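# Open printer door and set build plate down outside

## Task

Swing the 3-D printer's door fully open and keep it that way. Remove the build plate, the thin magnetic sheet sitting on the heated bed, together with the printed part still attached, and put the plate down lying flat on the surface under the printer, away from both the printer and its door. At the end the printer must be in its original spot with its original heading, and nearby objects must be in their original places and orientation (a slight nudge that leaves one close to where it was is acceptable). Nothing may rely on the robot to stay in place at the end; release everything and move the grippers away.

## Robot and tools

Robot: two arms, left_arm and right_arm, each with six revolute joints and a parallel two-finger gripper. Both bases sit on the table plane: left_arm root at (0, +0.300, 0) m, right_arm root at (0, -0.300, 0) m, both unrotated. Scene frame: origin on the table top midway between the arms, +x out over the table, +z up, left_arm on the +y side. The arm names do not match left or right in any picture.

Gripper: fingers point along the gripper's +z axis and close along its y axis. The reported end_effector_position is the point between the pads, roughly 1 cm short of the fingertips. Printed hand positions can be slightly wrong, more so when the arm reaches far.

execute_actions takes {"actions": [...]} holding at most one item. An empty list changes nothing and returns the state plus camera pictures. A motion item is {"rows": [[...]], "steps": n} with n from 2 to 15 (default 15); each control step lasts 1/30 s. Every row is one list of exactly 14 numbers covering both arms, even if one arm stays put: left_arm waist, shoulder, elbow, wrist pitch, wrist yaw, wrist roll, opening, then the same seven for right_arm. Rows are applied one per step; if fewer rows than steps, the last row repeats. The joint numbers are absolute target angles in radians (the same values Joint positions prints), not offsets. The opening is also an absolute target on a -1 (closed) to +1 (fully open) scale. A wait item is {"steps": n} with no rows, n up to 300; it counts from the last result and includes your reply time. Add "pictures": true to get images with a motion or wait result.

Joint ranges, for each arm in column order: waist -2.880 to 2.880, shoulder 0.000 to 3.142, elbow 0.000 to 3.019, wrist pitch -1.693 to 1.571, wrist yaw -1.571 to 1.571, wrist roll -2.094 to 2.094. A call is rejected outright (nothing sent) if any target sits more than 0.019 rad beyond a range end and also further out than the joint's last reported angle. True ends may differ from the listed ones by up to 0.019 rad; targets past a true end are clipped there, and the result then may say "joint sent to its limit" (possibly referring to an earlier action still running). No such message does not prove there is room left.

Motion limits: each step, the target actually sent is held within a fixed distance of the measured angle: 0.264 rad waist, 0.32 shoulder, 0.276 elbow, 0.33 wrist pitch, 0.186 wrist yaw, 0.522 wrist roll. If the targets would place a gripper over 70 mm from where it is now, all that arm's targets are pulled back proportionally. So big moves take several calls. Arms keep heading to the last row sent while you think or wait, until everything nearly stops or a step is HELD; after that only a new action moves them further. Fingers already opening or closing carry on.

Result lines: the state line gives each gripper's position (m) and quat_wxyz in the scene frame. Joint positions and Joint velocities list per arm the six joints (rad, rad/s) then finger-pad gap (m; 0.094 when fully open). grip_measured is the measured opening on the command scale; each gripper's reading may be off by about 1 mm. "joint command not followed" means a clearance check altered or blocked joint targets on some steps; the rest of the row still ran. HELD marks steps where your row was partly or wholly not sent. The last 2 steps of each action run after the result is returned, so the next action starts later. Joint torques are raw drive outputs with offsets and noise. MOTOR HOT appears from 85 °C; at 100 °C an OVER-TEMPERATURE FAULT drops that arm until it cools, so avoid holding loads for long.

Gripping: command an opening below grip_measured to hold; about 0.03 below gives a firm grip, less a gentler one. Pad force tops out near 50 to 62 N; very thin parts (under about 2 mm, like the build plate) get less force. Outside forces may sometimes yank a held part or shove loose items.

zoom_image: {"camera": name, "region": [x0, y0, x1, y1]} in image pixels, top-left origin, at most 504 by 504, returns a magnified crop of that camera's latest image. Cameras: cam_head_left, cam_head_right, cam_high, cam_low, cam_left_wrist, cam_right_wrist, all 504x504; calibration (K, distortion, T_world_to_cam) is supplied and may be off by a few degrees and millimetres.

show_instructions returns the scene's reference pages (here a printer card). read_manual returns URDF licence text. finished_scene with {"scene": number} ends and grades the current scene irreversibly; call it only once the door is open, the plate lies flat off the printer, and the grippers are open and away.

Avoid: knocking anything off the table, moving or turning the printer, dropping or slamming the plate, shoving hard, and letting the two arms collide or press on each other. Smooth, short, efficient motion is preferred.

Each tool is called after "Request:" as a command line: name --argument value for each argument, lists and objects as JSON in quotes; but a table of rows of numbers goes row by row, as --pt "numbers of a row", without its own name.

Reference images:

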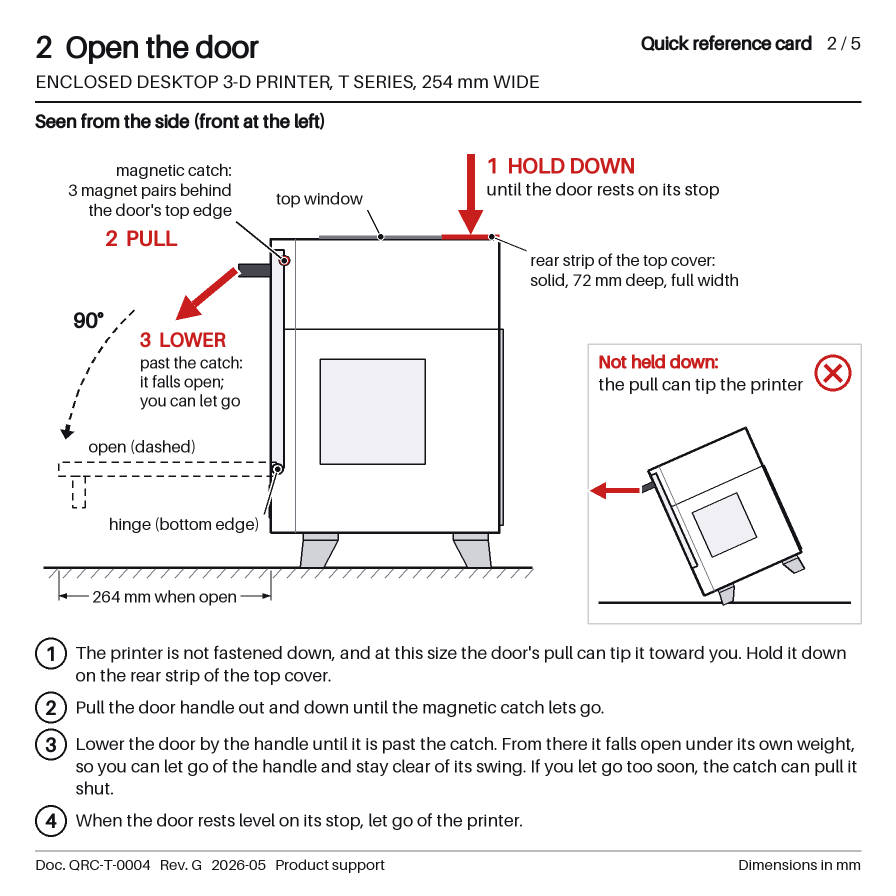

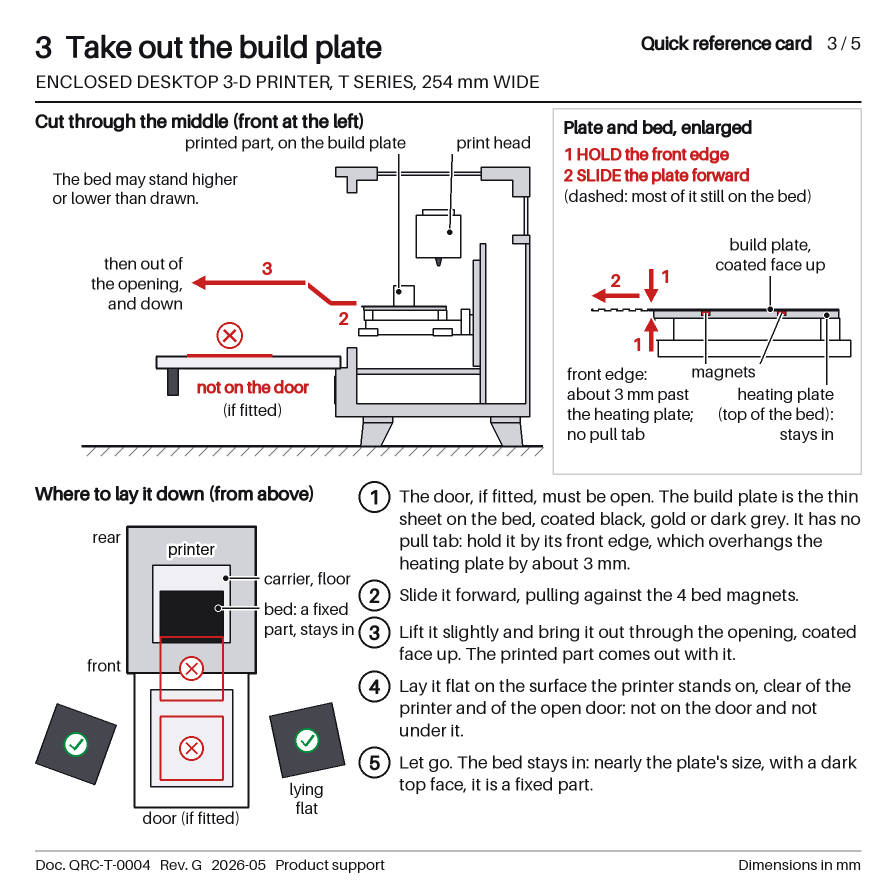

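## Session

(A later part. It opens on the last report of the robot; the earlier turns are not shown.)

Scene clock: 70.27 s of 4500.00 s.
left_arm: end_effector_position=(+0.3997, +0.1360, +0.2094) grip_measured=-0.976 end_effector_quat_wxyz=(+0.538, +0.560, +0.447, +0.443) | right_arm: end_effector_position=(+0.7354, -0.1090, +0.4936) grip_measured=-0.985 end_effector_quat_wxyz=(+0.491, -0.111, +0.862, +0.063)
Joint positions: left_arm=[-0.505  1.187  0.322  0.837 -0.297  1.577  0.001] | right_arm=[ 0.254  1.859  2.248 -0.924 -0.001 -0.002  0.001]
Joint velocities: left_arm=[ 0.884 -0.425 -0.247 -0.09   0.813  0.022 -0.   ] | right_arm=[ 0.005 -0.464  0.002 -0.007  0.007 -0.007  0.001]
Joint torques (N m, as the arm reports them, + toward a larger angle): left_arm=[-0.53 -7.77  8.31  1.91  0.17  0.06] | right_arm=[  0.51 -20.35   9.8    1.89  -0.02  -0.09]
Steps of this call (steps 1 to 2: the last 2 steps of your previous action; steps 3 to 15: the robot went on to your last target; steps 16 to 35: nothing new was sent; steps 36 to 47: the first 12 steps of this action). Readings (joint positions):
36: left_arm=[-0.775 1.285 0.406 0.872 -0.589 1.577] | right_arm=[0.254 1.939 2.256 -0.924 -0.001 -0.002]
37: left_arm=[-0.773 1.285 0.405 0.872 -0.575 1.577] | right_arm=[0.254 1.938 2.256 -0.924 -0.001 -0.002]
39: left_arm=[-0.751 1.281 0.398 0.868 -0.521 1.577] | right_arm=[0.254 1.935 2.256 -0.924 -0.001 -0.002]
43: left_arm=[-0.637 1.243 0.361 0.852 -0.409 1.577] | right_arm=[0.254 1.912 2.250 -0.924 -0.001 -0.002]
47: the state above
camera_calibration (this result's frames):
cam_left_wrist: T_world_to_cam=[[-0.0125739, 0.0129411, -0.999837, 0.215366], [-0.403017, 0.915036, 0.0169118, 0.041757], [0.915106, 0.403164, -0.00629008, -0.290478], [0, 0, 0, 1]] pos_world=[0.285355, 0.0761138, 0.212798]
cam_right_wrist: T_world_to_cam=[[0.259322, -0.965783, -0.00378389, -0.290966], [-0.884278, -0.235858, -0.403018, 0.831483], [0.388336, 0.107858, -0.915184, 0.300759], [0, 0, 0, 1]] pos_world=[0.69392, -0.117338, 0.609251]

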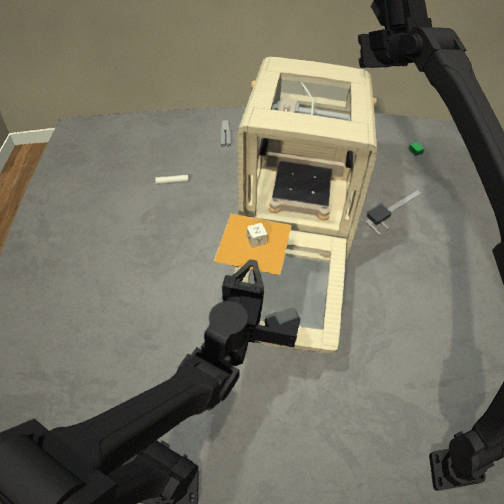

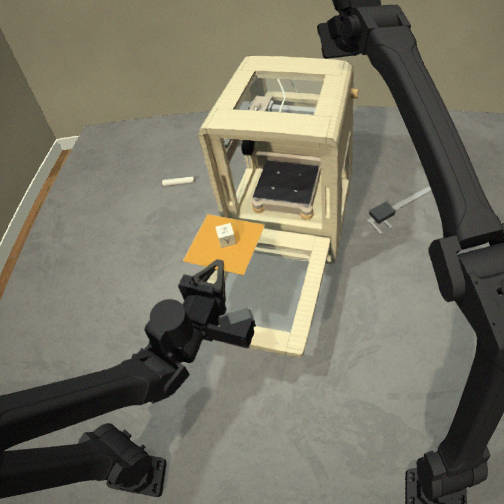

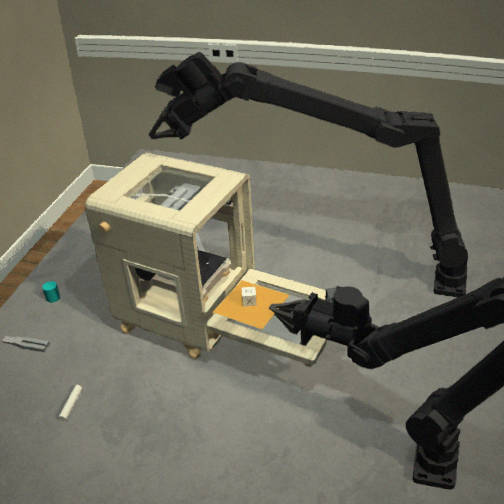

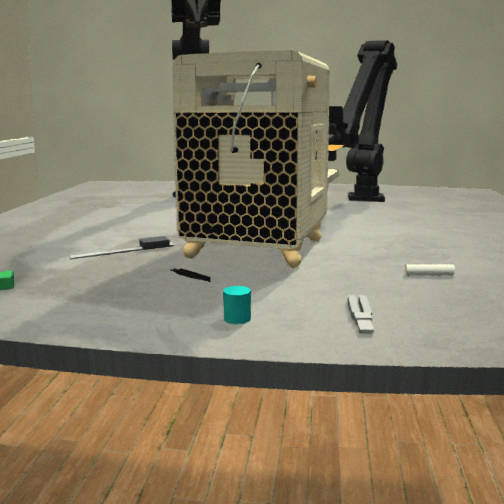

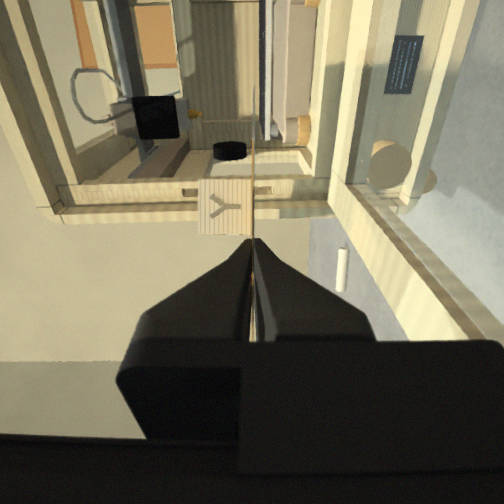

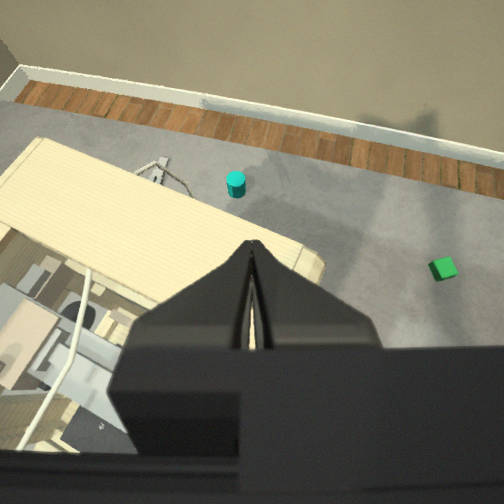

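Request:
execute_actions --actions '[{"rows": [[-0.363,1.132,0.300,0.826,-0.200,1.585,-1,0.24,1.67,2.23,-0.91,0,0,-1],[-0.333,1.132,0.303,0.826,-0.188,1.585,-1,0.225,1.64,2.20,-0.90,0,0,-1],[-0.303,1.132,0.306,0.826,-0.176,1.585,-1,0.21,1.61,2.17,-0.89,0,0,-1],[-0.273,1.132,0.309,0.826,-0.164,1.585,-1,0.195,1.58,2.14,-0.88,0,0,-1],[-0.243,1.132,0.312,0.826,-0.152,1.585,-1,0.18,1.55,2.11,-0.87,0,0,-1],[-0.213,1.132,0.315,0.826,-0.140,1.585,-1,0.165,1.52,2.08,-0.86,0,0,-1],[-0.183,1.132,0.318,0.826,-0.128,1.585,-1,0.15,1.49,2.05,-0.85,0,0,-1],[-0.153,1.132,0.320,0.826,-0.116,1.585,-1,0.135,1.46,2.02,-0.84,0,0,-1],[-0.123,1.132,0.320,0.826,-0.104,1.585,-1,0.12,1.43,1.99,-0.83,0,0,-1],[-0.093,1.132,0.320,0.826,-0.092,1.585,-1,0.105,1.40,1.96,-0.82,0,0,-1],[-0.063,1.132,0.320,0.826,-0.080,1.585,-1,0.09,1.37,1.93,-0.81,0,0,-1],[-0.033,1.132,0.320,0.826,-0.068,1.585,-1,0.075,1.34,1.90,-0.80,0,0,-1],[-0.003,1.132,0.320,0.826,-0.056,1.585,-1,0.06,1.31,1.87,-0.79,0,0,-1],[0.027,1.132,0.320,0.826,-0.044,1.585,-1,0.045,1.28,1.84,-0.78,0,0,-1],[0.057,1.132,0.320,0.826,-0.032,1.585,-1,0.03,1.25,1.81,-0.77,0,0,-1]], "steps": 15}]' --pictures true

Scene clock: 71.00 s of 4500.00 s.
left_arm: end_effector_position=(+0.4248, +0.2856, +0.2115) grip_measured=-0.976 end_effector_quat_wxyz=(+0.491, +0.505, +0.506, +0.499) | right_arm: end_effector_position=(+0.5835, -0.2510, +0.6334) grip_measured=-0.985 end_effector_quat_wxyz=(+0.591, -0.035, +0.806, +0.025)
Joint positions: left_arm=[-0.062  1.144  0.295  0.829 -0.071  1.577  0.001] | right_arm=[ 0.084  1.391  1.918 -0.832 -0.001 -0.002  0.001]
Joint velocities: left_arm=[ 0.874 -0.015  0.007 -0.002  0.418  0.095  0.   ] | right_arm=[-0.571 -0.845 -0.872  0.315  0.066  0.007  0.   ]
Joint torques (N m, as the arm reports them, + toward a larger angle): left_arm=[ 0.14 -6.21 10.79  1.9   0.09  0.03] | right_arm=[  1.37 -13.6    9.37   2.74  -0.01  -0.09]
Steps of this call (steps 1 to 2: the last 2 steps of your previous action; steps 3 to 9: the robot went on to your last target; steps 10 to 22: the first 13 steps of this action). Readings (joint positions):
10: left_arm=[-0.389 1.144 0.295 0.829 -0.210 1.577] | right_arm=[0.254 1.672 2.248 -0.924 -0.001 -0.002]
11: left_arm=[-0.383 1.144 0.295 0.829 -0.199 1.577] | right_arm=[0.253 1.656 2.242 -0.921 -0.001 -0.002]
13: left_arm=[-0.348 1.144 0.295 0.829 -0.173 1.577] | right_arm=[0.244 1.614 2.201 -0.907 -0.001 -0.002]
17: left_arm=[-0.220 1.144 0.295 0.829 -0.130 1.577] | right_arm=[0.188 1.518 2.075 -0.878 -0.001 -0.002]
22: the state above
camera_calibration (this result's frames):
cam_left_wrist: T_world_to_cam=[[-0.00856107, 0.0031877, -0.999958, 0.216886], [-0.591062, 0.80659, 0.0076316, 0.0277379], [0.806581, 0.591102, -0.00502115, -0.381608], [0, 0, 0, 1]] pos_world=[0.32605, 0.202505, 0.214749]
cam_right_wrist: T_world_to_cam=[[0.0927046, -0.995692, -0.00188625, -0.299618], [-0.796089, -0.0729823, -0.600763, 0.83467], [0.598037, 0.0571951, -0.799425, 0.294586], [0, 0, 0, 1]] pos_world=[0.516074, -0.25426, 0.736373]

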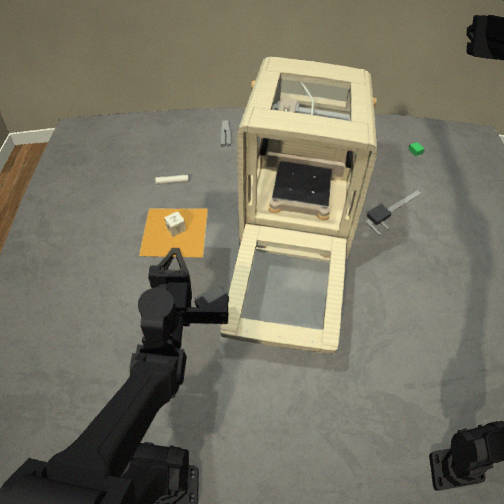

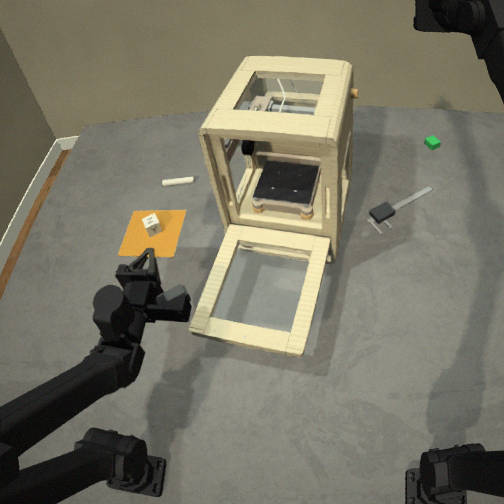

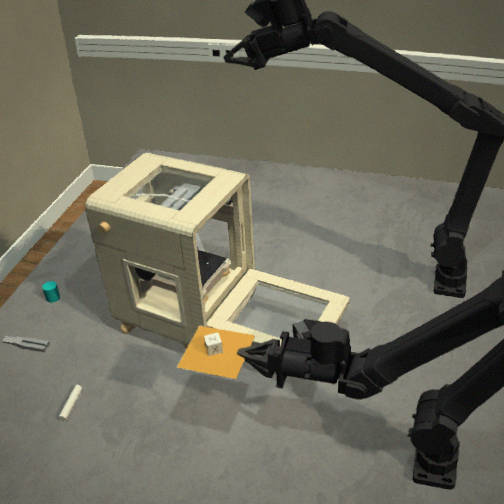

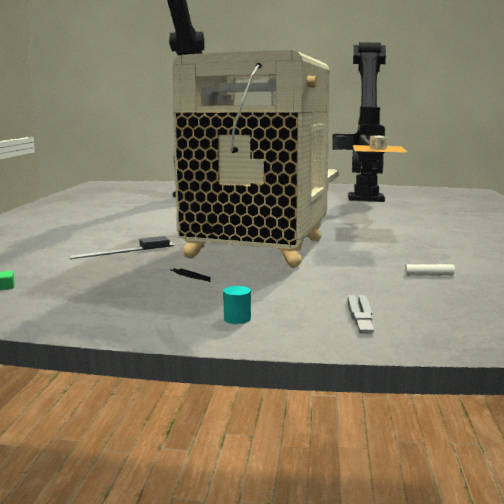

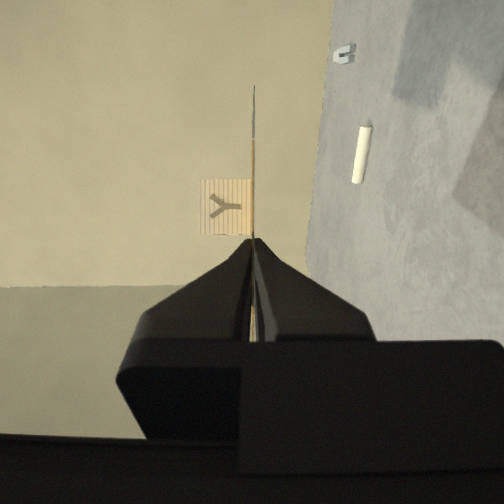

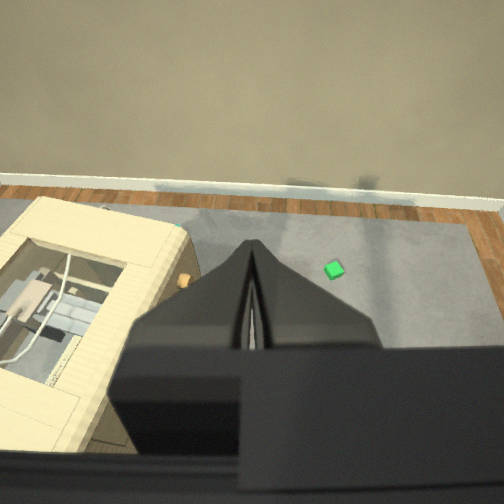

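Request:
execute_actions --actions '[{"rows": [[0.084,1.14,0.322,0.828,-0.022,1.585,-1,0.02,1.22,1.77,-0.75,0,0,-1],[0.109,1.15,0.324,0.832,-0.013,1.585,-1,0.01,1.19,1.73,-0.73,0,0,-1],[0.132,1.17,0.326,0.840,-0.005,1.585,-1,0,1.16,1.69,-0.71,0,0,-1],[0.153,1.195,0.328,0.852,0.002,1.585,-1,0,1.13,1.65,-0.69,0,0,-1],[0.171,1.225,0.330,0.866,0.004,1.585,-1,0,1.10,1.61,-0.67,0,0,-1],[0.186,1.26,0.332,0.881,0.004,1.585,-1,0,1.07,1.57,-0.65,0,0,-1],[0.198,1.295,0.334,0.896,0.004,1.585,-1,0,1.04,1.53,-0.63,0,0,-1],[0.206,1.33,0.336,0.911,0.004,1.585,-1,0,1.01,1.49,-0.61,0,0,-1],[0.210,1.365,0.338,0.926,0.004,1.585,-1,0,0.98,1.45,-0.59,0,0,-1],[0.210,1.40,0.340,0.941,0.004,1.585,-1,0,0.95,1.41,-0.57,0,0,-1],[0.210,1.435,0.340,0.956,0.004,1.585,-1,0,0.92,1.37,-0.55,0,0,-1],[0.210,1.47,0.340,0.971,0.004,1.585,-1,0,0.90,1.33,-0.53,0,0,-1],[0.210,1.505,0.340,0.986,0.004,1.585,-1,0,0.88,1.30,-0.52,0,0,-1],[0.210,1.54,0.340,1.001,0.004,1.585,-1,0,0.86,1.27,-0.51,0,0,-1],[0.210,1.575,0.340,1.016,0.004,1.585,-1,0,0.85,1.25,-0.50,0,0,-1]], "steps": 15}]' --pictures true

Scene clock: 72.07 s of 4500.00 s.
left_arm: end_effector_position=(+0.4306, +0.3904, +0.1185) grip_measured=-0.976 end_effector_quat_wxyz=(+0.396, +0.491, +0.601, +0.491) | right_arm: end_effector_position=(+0.4446, -0.2985, +0.5925) grip_measured=-0.985 end_effector_quat_wxyz=(+0.649, -0.002, +0.761, +0.001)
Joint positions: left_arm=[0.209 1.435 0.3   0.93  0.001 1.577 0.001] | right_arm=[ 0.005  0.938  1.356 -0.576  0.    -0.002  0.001]
Joint velocities: left_arm=[-0.005  1.148  0.007  0.379  0.007  0.022  0.001] | right_arm=[ 0.015 -1.031 -0.96   0.515  0.022  0.022  0.   ]
Joint torques (N m, as the arm reports them, + toward a larger angle): left_arm=[-0.75 -7.48  9.51  3.2   0.12  0.02] | right_arm=[ 0.09 -4.62  9.34  2.61 -0.07 -0.09]
Steps of this call (steps 1 to 2: the last 2 steps of your previous action; steps 3 to 19: the robot went on to your last target; steps 20 to 32: the first 13 steps of this action). Readings (joint positions):
20: left_arm=[0.062 1.144 0.295 0.829 -0.031 1.577] | right_arm=[0.023 1.240 1.805 -0.781 0.000 -0.002]
21: left_arm=[0.067 1.144 0.295 0.829 -0.022 1.577] | right_arm=[0.022 1.234 1.788 -0.769 0.000 -0.002]
23: left_arm=[0.093 1.149 0.295 0.829 -0.004 1.577] | right_arm=[0.019 1.205 1.721 -0.737 0.000 -0.002]
27: left_arm=[0.177 1.234 0.296 0.867 0.001 1.577] | right_arm=[0.006 1.105 1.549 -0.673 0.000 -0.002]
32: the state above
camera_calibration (this result's frames):
cam_left_wrist: T_world_to_cam=[[-0.187857, -0.0379297, -0.981464, 0.214734], [-0.727125, 0.677141, 0.113006, 0.0439741], [0.660303, 0.734875, -0.154785, -0.424103], [0, 0, 0, 1]] pos_world=[0.35235, 0.290031, 0.140139]
cam_right_wrist: T_world_to_cam=[[0.0121633, -0.999926, -0.00043092, -0.300399], [-0.702589, -0.00823981, -0.711548, 0.739509], [0.711492, 0.00895756, -0.702637, 0.225427], [0, 0, 0, 1]] pos_world=[0.362835, -0.296303, 0.684461]

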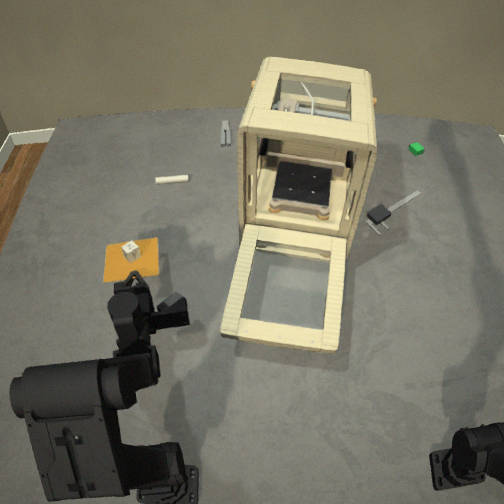

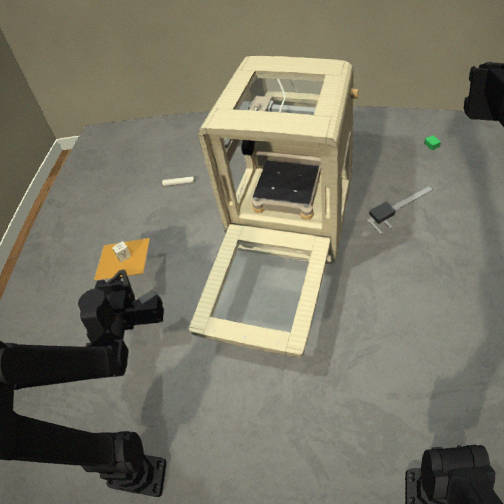

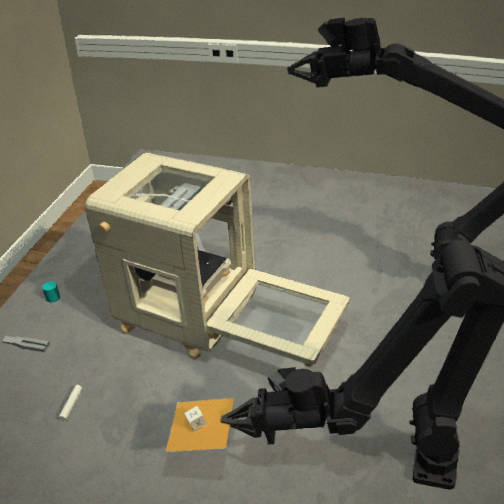

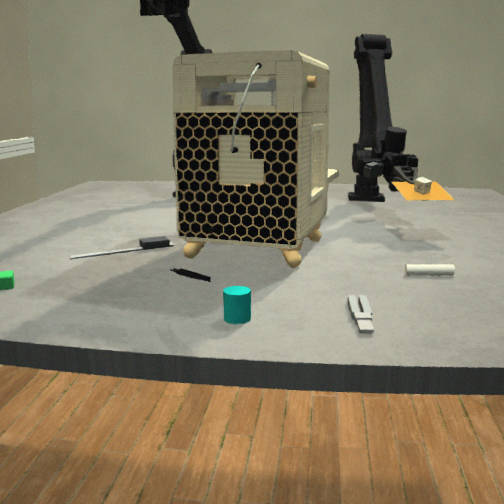

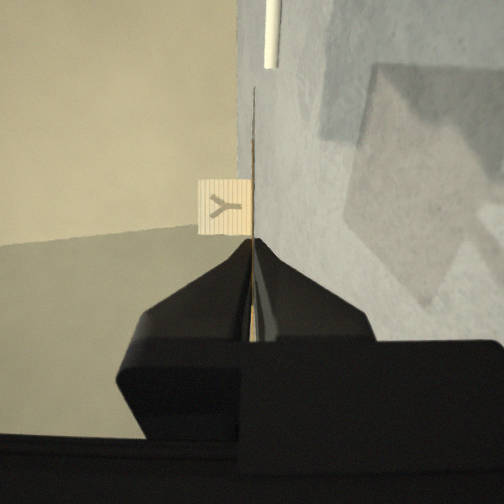

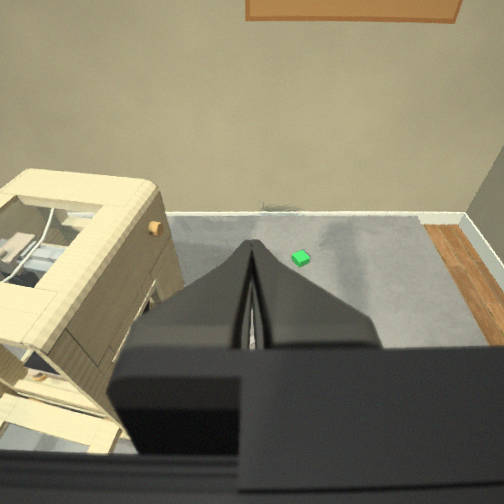

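Request:
execute_actions --actions '[{"rows": [[0.210,1.59,0.335,1.022,0,1.585,-1,0,0.85,1.25,-0.50,0,0,-1],[0.210,1.605,0.335,1.028,0,1.585,-1,0,0.85,1.25,-0.50,0,0,-1],[0.210,1.62,0.335,1.034,0,1.585,-1,0,0.85,1.25,-0.50,0,0,-1],[0.210,1.635,0.335,1.040,0,1.585,-1,0,0.85,1.25,-0.50,0,0,-1],[0.210,1.65,0.335,1.046,0,1.585,-1,0,0.85,1.25,-0.50,0,0,-1],[0.210,1.662,0.335,1.052,0,1.585,-1,0,0.85,1.25,-0.50,0,0,-1],[0.210,1.674,0.335,1.058,0,1.585,-1,0,0.85,1.25,-0.50,0,0,-1],[0.210,1.684,0.335,1.063,0,1.585,-1,0,0.85,1.25,-0.50,0,0,-1],[0.210,1.692,0.335,1.067,0,1.585,-1,0,0.85,1.25,-0.50,0,0,-1],[0.210,1.70,0.335,1.070,0,1.585,-1,0,0.85,1.25,-0.50,0,0,-1]], "steps": 15}]' --pictures true

Scene clock: 72.77 s of 4500.00 s.
left_arm: end_effector_position=(+0.4272, +0.3897, +0.0380) grip_measured=-0.976 end_effector_quat_wxyz=(+0.360, +0.518, +0.635, +0.446) | right_arm: end_effector_position=(+0.4186, -0.2986, +0.5790) grip_measured=-0.985 end_effector_quat_wxyz=(+0.664, -0.002, +0.748, +0.001)
Joint positions: left_arm=[0.209 1.694 0.307 1.038 0.001 1.577 0.001] | right_arm=[ 0.005  0.849  1.249 -0.519  0.    -0.002  0.001]
Joint velocities: left_arm=[-0.005  0.122 -0.012  0.002  0.022 -0.022 -0.001] | right_arm=[-0.005 -0.005 -0.002 -0.002 -0.007 -0.095 -0.001]
Joint torques (N m, as the arm reports them, + toward a larger angle): left_arm=[ -0.95 -10.4    6.03   3.48  -0.02   0.04] | right_arm=[ 0.09 -3.63  9.62  2.57 -0.06 -0.08]
Steps of this call (steps 1 to 2: the last 2 steps of your previous action; steps 3 to 8: the robot went on to your last target; steps 9 to 21: the first 13 steps of this action). Readings (joint positions):
9: left_arm=[0.209 1.592 0.302 0.984 0.001 1.577] | right_arm=[0.005 0.820 1.256 -0.519 0.000 -0.002]
10: left_arm=[0.209 1.592 0.302 0.990 0.001 1.577] | right_arm=[0.005 0.824 1.256 -0.519 0.000 -0.002]
12: left_arm=[0.209 1.596 0.302 1.003 0.001 1.577] | right_arm=[0.005 0.834 1.255 -0.519 0.000 -0.002]
16: left_arm=[0.209 1.639 0.306 1.029 0.001 1.577] | right_arm=[0.005 0.847 1.250 -0.519 0.000 -0.002]
21: the state above
camera_calibration (this result's frames):
cam_left_wrist: T_world_to_cam=[[-0.324241, -0.0667968, -0.943613, 0.203156], [-0.705366, 0.681746, 0.194116, 0.0369234], [0.630338, 0.728533, -0.268166, -0.414222], [0, 0, 0, 1]] pos_world=[0.353016, 0.290172, 0.0734532]
cam_right_wrist: T_world_to_cam=[[0.0121743, -0.999926, -0.000137549, -0.300381], [-0.674659, -0.00811257, -0.738085, 0.71533], [0.738029, 0.00907846, -0.674708, 0.207234], [0, 0, 0, 1]] pos_world=[0.333316, -0.296437, 0.667755]

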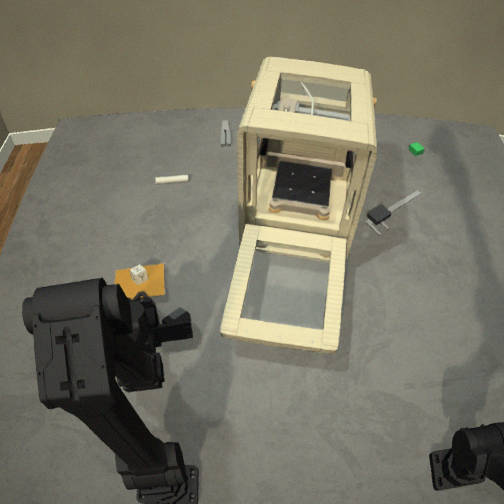

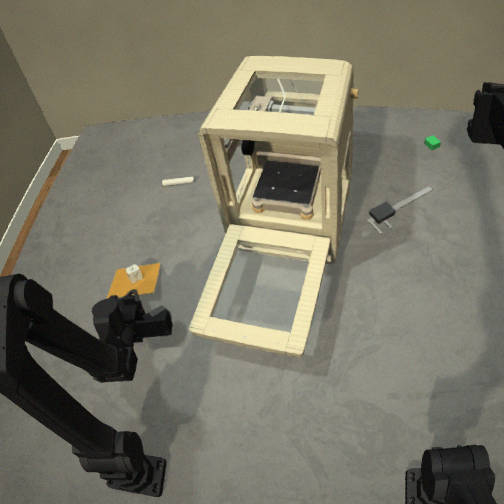

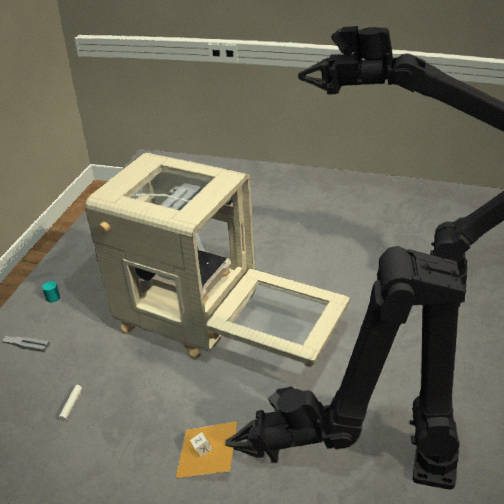

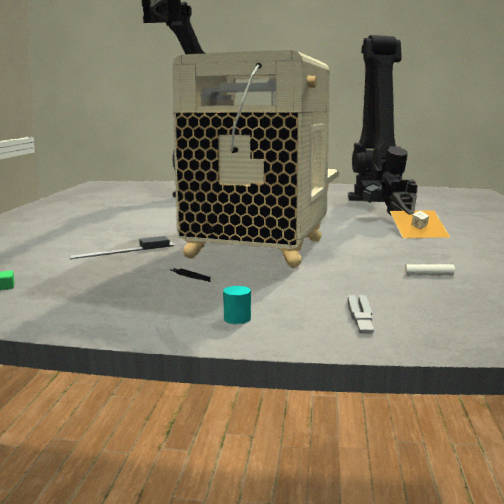

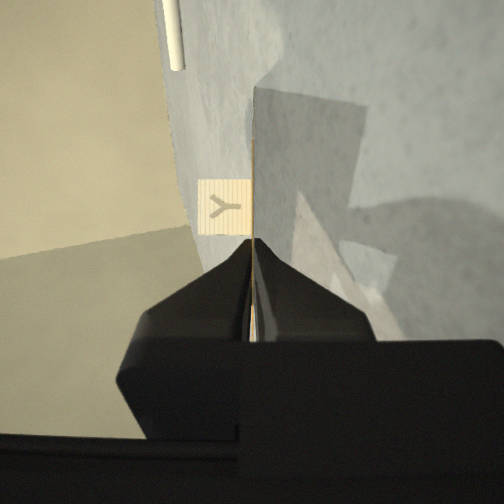

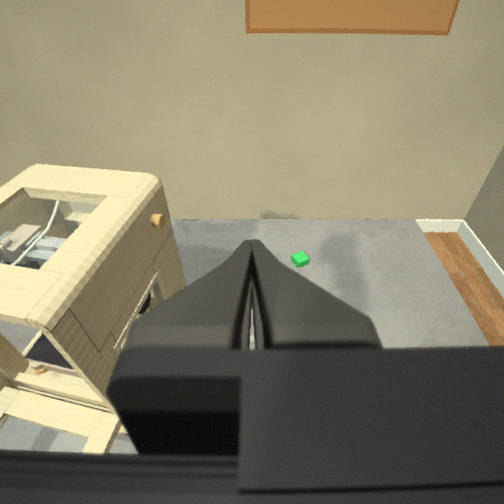

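Request:
execute_actions --actions '[{"rows": [[0.210,1.695,0.320,1.040,0,1.585,-0.95,0,0.85,1.25,-0.50,0,0,-1],[0.210,1.695,0.320,1.034,0,1.585,-0.90,0,0.85,1.25,-0.50,0,0,-1],[0.210,1.695,0.320,1.027,0,1.585,-0.84,0,0.85,1.25,-0.50,0,0,-1],[0.210,1.695,0.320,1.018,0,1.585,-0.78,0,0.85,1.25,-0.50,0,0,-1],[0.210,1.695,0.320,1.009,0,1.585,-0.72,0,0.85,1.25,-0.50,0,0,-1],[0.210,1.695,0.320,1.000,0,1.585,-0.66,0,0.85,1.25,-0.50,0,0,-1],[0.210,1.695,0.320,0.991,0,1.585,-0.66,0,0.85,1.25,-0.50,0,0,-1],[0.210,1.695,0.320,0.982,0,1.585,-0.66,0,0.85,1.25,-0.50,0,0,-1],[0.210,1.695,0.320,0.973,0,1.585,-0.66,0,0.85,1.25,-0.50,0,0,-1],[0.210,1.695,0.320,0.965,0,1.585,-0.66,0,0.85,1.25,-0.50,0,0,-1]], "steps": 15}]' --pictures true

Scene clock: 74.50 s of 4500.00 s.
left_arm: end_effector_position=(+0.4216, +0.3885, +0.0231) grip_measured=-0.662 end_effector_quat_wxyz=(+0.343, +0.529, +0.649, +0.426) | right_arm: end_effector_position=(+0.4186, -0.2986, +0.5790) grip_measured=-0.985 end_effector_quat_wxyz=(+0.664, -0.002, +0.748, +0.001)
Joint positions: left_arm=[0.209 1.696 0.307 0.976 0.001 1.577 0.016] | right_arm=[ 0.005  0.849  1.249 -0.519  0.    -0.002  0.001]
Joint velocities: left_arm=[-0.005 -0.015  0.007 -0.066 -0.007 -0.081 -0.001] | right_arm=[-0.005  0.005 -0.007 -0.007  0.007 -0.007 -0.002]
Joint torques (N m, as the arm reports them, + toward a larger angle): left_arm=[ -0.72 -10.03   4.63   1.67   0.01   0.07] | right_arm=[ 0.06 -3.67  9.49  2.71 -0.06 -0.09]
Steps of this call (steps 1 to 2: the last 2 steps of your previous action; steps 3 to 15: the robot went on to your last target; steps 16 to 39: nothing new was sent; steps 40 to 52: the first 13 steps of this action). Readings (joint positions):
40: left_arm=[0.209 1.696 0.307 1.043 0.001 1.577] | right_arm=[0.005 0.849 1.249 -0.519 0.000 -0.002]
41: left_arm=[0.209 1.696 0.307 1.043 0.001 1.577] | right_arm=[0.005 0.849 1.249 -0.519 0.000 -0.002]
43: left_arm=[0.209 1.696 0.307 1.038 0.001 1.577] | right_arm=[0.005 0.849 1.249 -0.519 0.000 -0.002]
47: left_arm=[0.209 1.696 0.307 1.008 0.001 1.577] | right_arm=[0.005 0.849 1.249 -0.519 0.000 -0.002]
52: the state above
camera_calibration (this result's frames):
cam_left_wrist: T_world_to_cam=[[-0.382699, -0.0791701, -0.920475, 0.216071], [-0.692101, 0.684554, 0.228872, 0.0291823], [0.611994, 0.724651, -0.316772, -0.403451], [0, 0, 0, 1]] pos_world=[0.349797, 0.289491, 0.0644064]
cam_right_wrist: T_world_to_cam=[[0.0121743, -0.999926, -0.000137549, -0.300381], [-0.674659, -0.00811257, -0.738085, 0.71533], [0.738029, 0.00907846, -0.674708, 0.207234], [0, 0, 0, 1]] pos_world=[0.333316, -0.296437, 0.667755]

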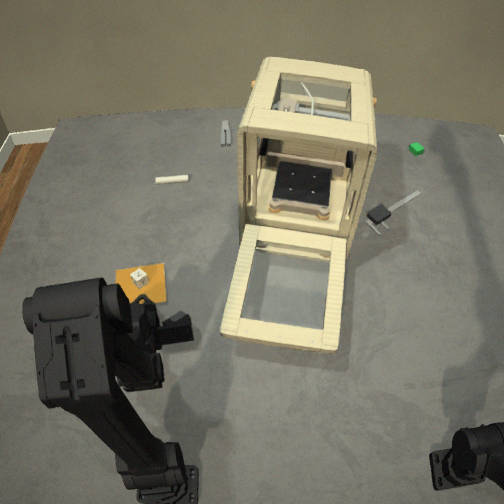

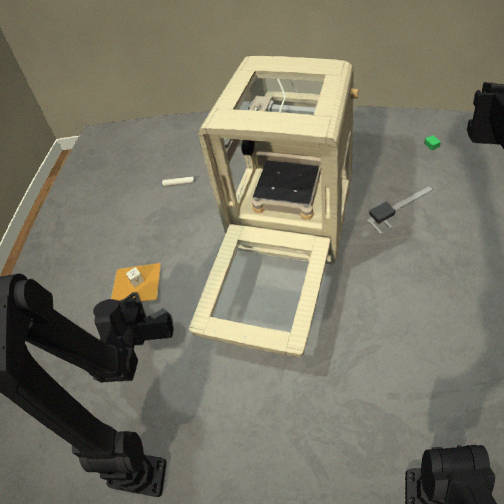

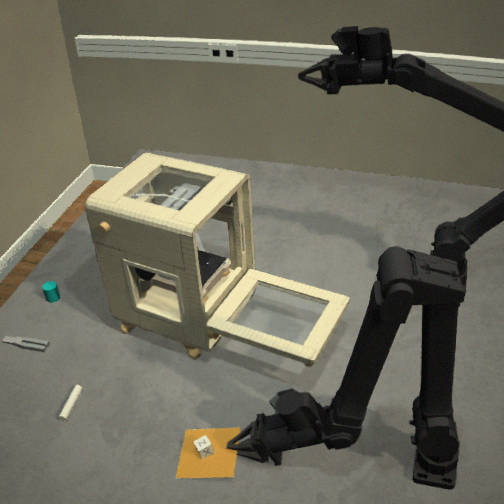

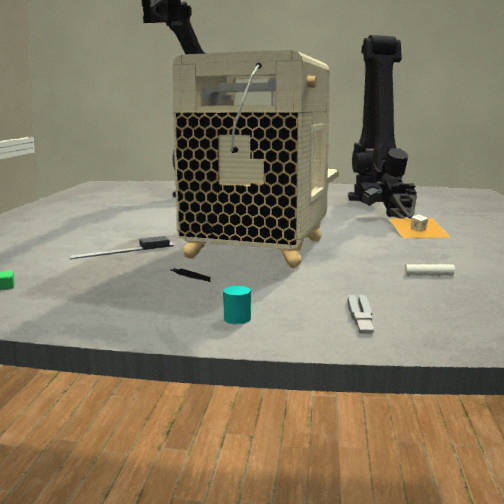

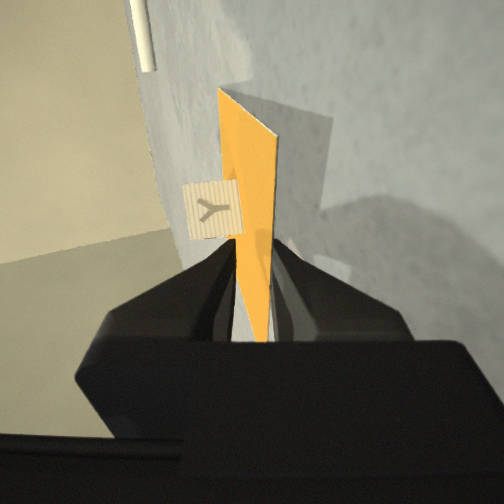

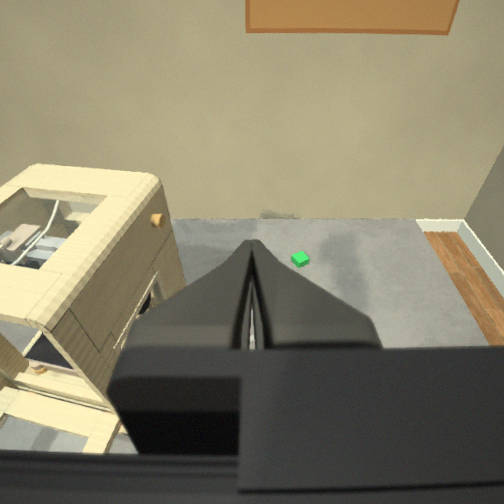

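Request:
execute_actions --actions '[{"rows": [[0.210,1.686,0.305,0.980,0,1.585,-0.66,0,0.85,1.25,-0.50,0,0,-1],[0.210,1.682,0.298,0.990,0,1.585,-0.66,0,0.85,1.25,-0.50,0,0,-1],[0.210,1.679,0.290,0.997,0,1.585,-0.66,0,0.85,1.25,-0.50,0,0,-1],[0.210,1.676,0.282,1.003,0,1.585,-0.66,0,0.85,1.25,-0.50,0,0,-1],[0.210,1.673,0.274,1.009,0,1.585,-0.66,0,0.85,1.25,-0.50,0,0,-1],[0.210,1.670,0.266,1.015,0,1.585,-0.66,0,0.85,1.25,-0.50,0,0,-1],[0.210,1.667,0.258,1.021,0,1.585,-0.66,0,0.85,1.25,-0.50,0,0,-1],[0.210,1.664,0.250,1.027,0,1.585,-0.66,0,0.85,1.25,-0.50,0,0,-1],[0.210,1.661,0.242,1.033,0,1.585,-0.66,0,0.85,1.25,-0.50,0,0,-1],[0.210,1.658,0.234,1.038,0,1.585,-0.66,0,0.85,1.25,-0.50,0,0,-1],[0.210,1.655,0.226,1.043,0,1.585,-0.66,0,0.85,1.25,-0.50,0,0,-1],[0.210,1.653,0.218,1.047,0,1.585,-0.66,0,0.85,1.25,-0.50,0,0,-1]], "steps": 15}]' --pictures true

Scene clock: 75.20 s of 4500.00 s.
left_arm: end_effector_position=(+0.3932, +0.3825, +0.0227) grip_measured=-0.662 end_effector_quat_wxyz=(+0.343, +0.530, +0.649, +0.425) | right_arm: end_effector_position=(+0.4186, -0.2986, +0.5790) grip_measured=-0.985 end_effector_quat_wxyz=(+0.664, -0.002, +0.748, +0.001)
Joint positions: left_arm=[0.209 1.669 0.23  1.024 0.001 1.577 0.016] | right_arm=[ 0.005  0.849  1.249 -0.519  0.    -0.002  0.001]
Joint velocities: left_arm=[ 0.015 -0.112 -0.168  0.1   -0.081 -0.037 -0.001] | right_arm=[-0.005 -0.015  0.002 -0.002 -0.095 -0.037 -0.   ]
Joint torques (N m, as the arm reports them, + toward a larger angle): left_arm=[-0.8  -9.81  3.11  2.64  0.05  0.04] | right_arm=[ 0.16 -3.73  9.48  2.71 -0.06 -0.08]
Steps of this call (steps 1 to 2: the last 2 steps of your previous action; steps 3 to 8: the robot went on to your last target; steps 9 to 21: the first 13 steps of this action). Readings (joint positions):
9: left_arm=[0.209 1.696 0.307 0.973 0.001 1.577] | right_arm=[0.005 0.849 1.249 -0.519 0.000 -0.002]
10: left_arm=[0.209 1.696 0.307 0.973 0.001 1.577] | right_arm=[0.005 0.849 1.249 -0.519 0.000 -0.002]
12: left_arm=[0.209 1.696 0.303 0.977 0.001 1.577] | right_arm=[0.005 0.849 1.249 -0.519 0.000 -0.002]
16: left_arm=[0.209 1.688 0.272 0.996 0.001 1.577] | right_arm=[0.005 0.849 1.249 -0.519 0.000 -0.002]
21: the state above
camera_calibration (this result's frames):
cam_left_wrist: T_world_to_cam=[[-0.384416, -0.0795335, -0.919727, 0.205127], [-0.691673, 0.684644, 0.229892, 0.0135138], [0.611402, 0.724525, -0.318199, -0.381538], [0, 0, 0, 1]] pos_world=[0.321474, 0.283496, 0.0641487]
cam_right_wrist: T_world_to_cam=[[0.0121743, -0.999926, -0.000137549, -0.300381], [-0.674659, -0.00811257, -0.738085, 0.71533], [0.738029, 0.00907846, -0.674708, 0.207234], [0, 0, 0, 1]] pos_world=[0.333316, -0.296437, 0.667755]

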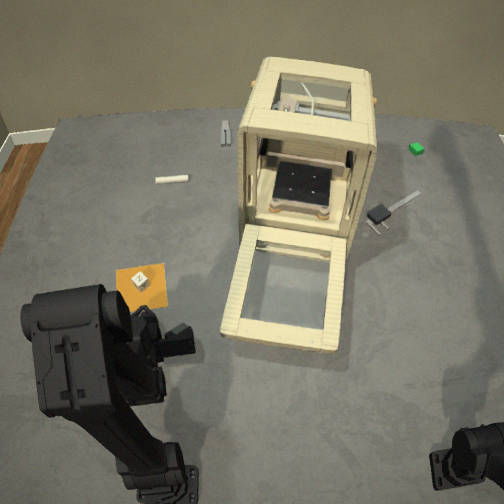

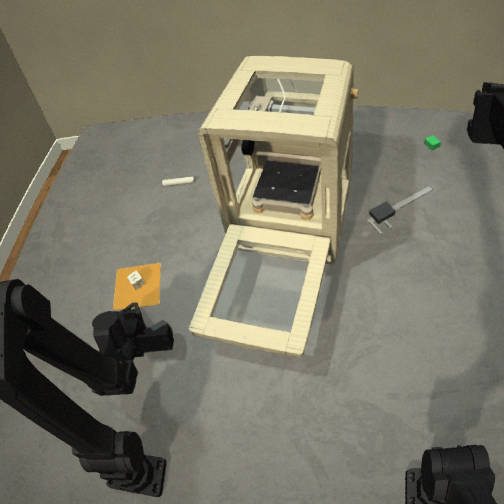

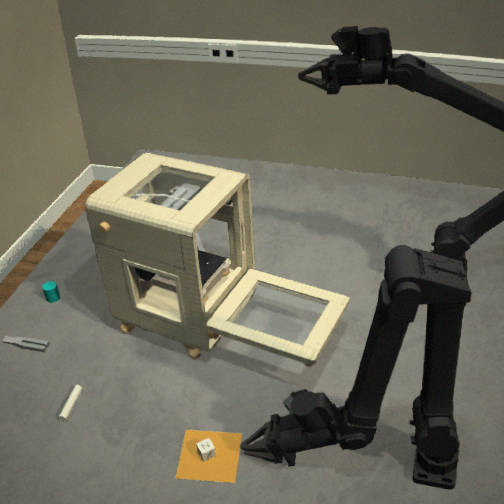

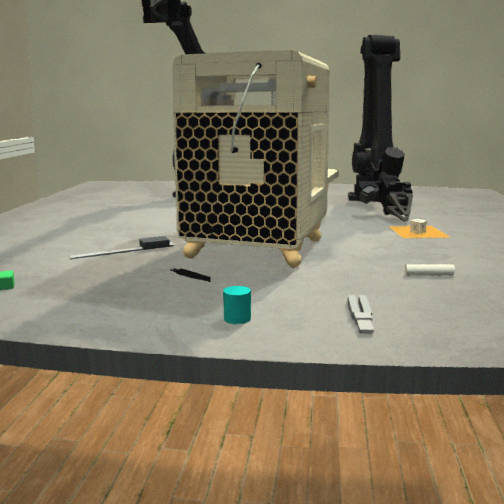

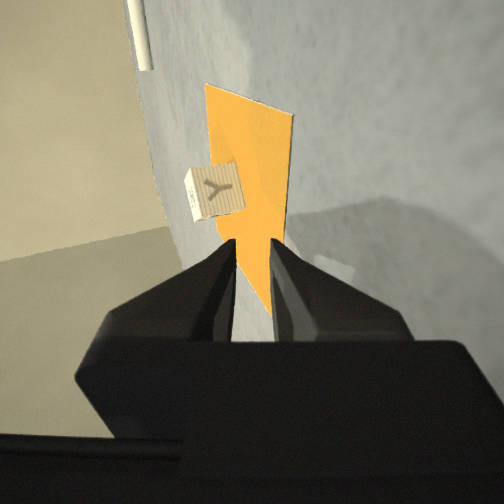

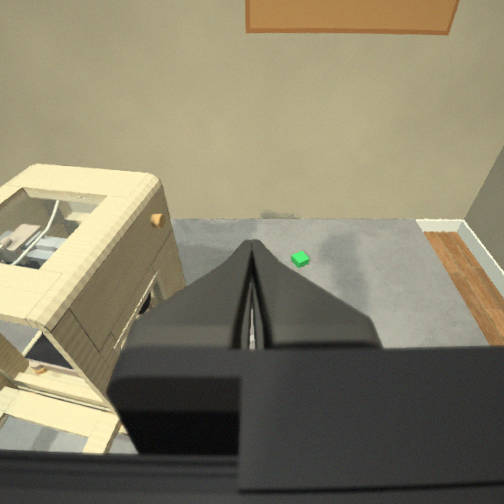

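Request:
zoom_image --camera "cam_low" --region '[140, 30, 360, 290]'

Request:
zoom_image --camera "cam_low" --region '[340, 150, 480, 260]'

Region (140, 30, 360, 290) of cam_low's 504x504 image, scaled by 1.938, with more detail than that image has; it fills the left 426 columns of this view, and the rest is white.

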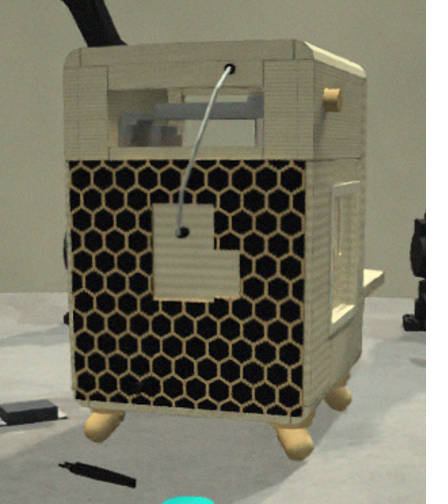

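Region (340, 150, 480, 260) of cam_low's 504x504 image, scaled by 3.600, with more detail than that image has; it fills the top 396 rows of this view, and the rest is white.

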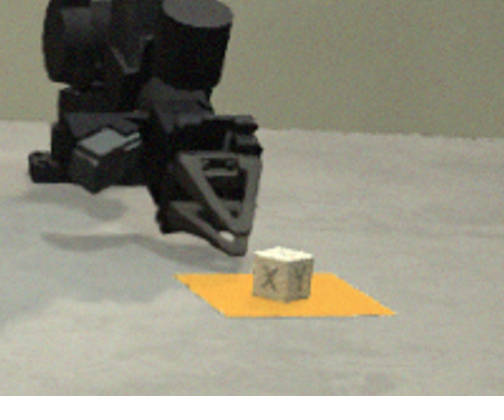

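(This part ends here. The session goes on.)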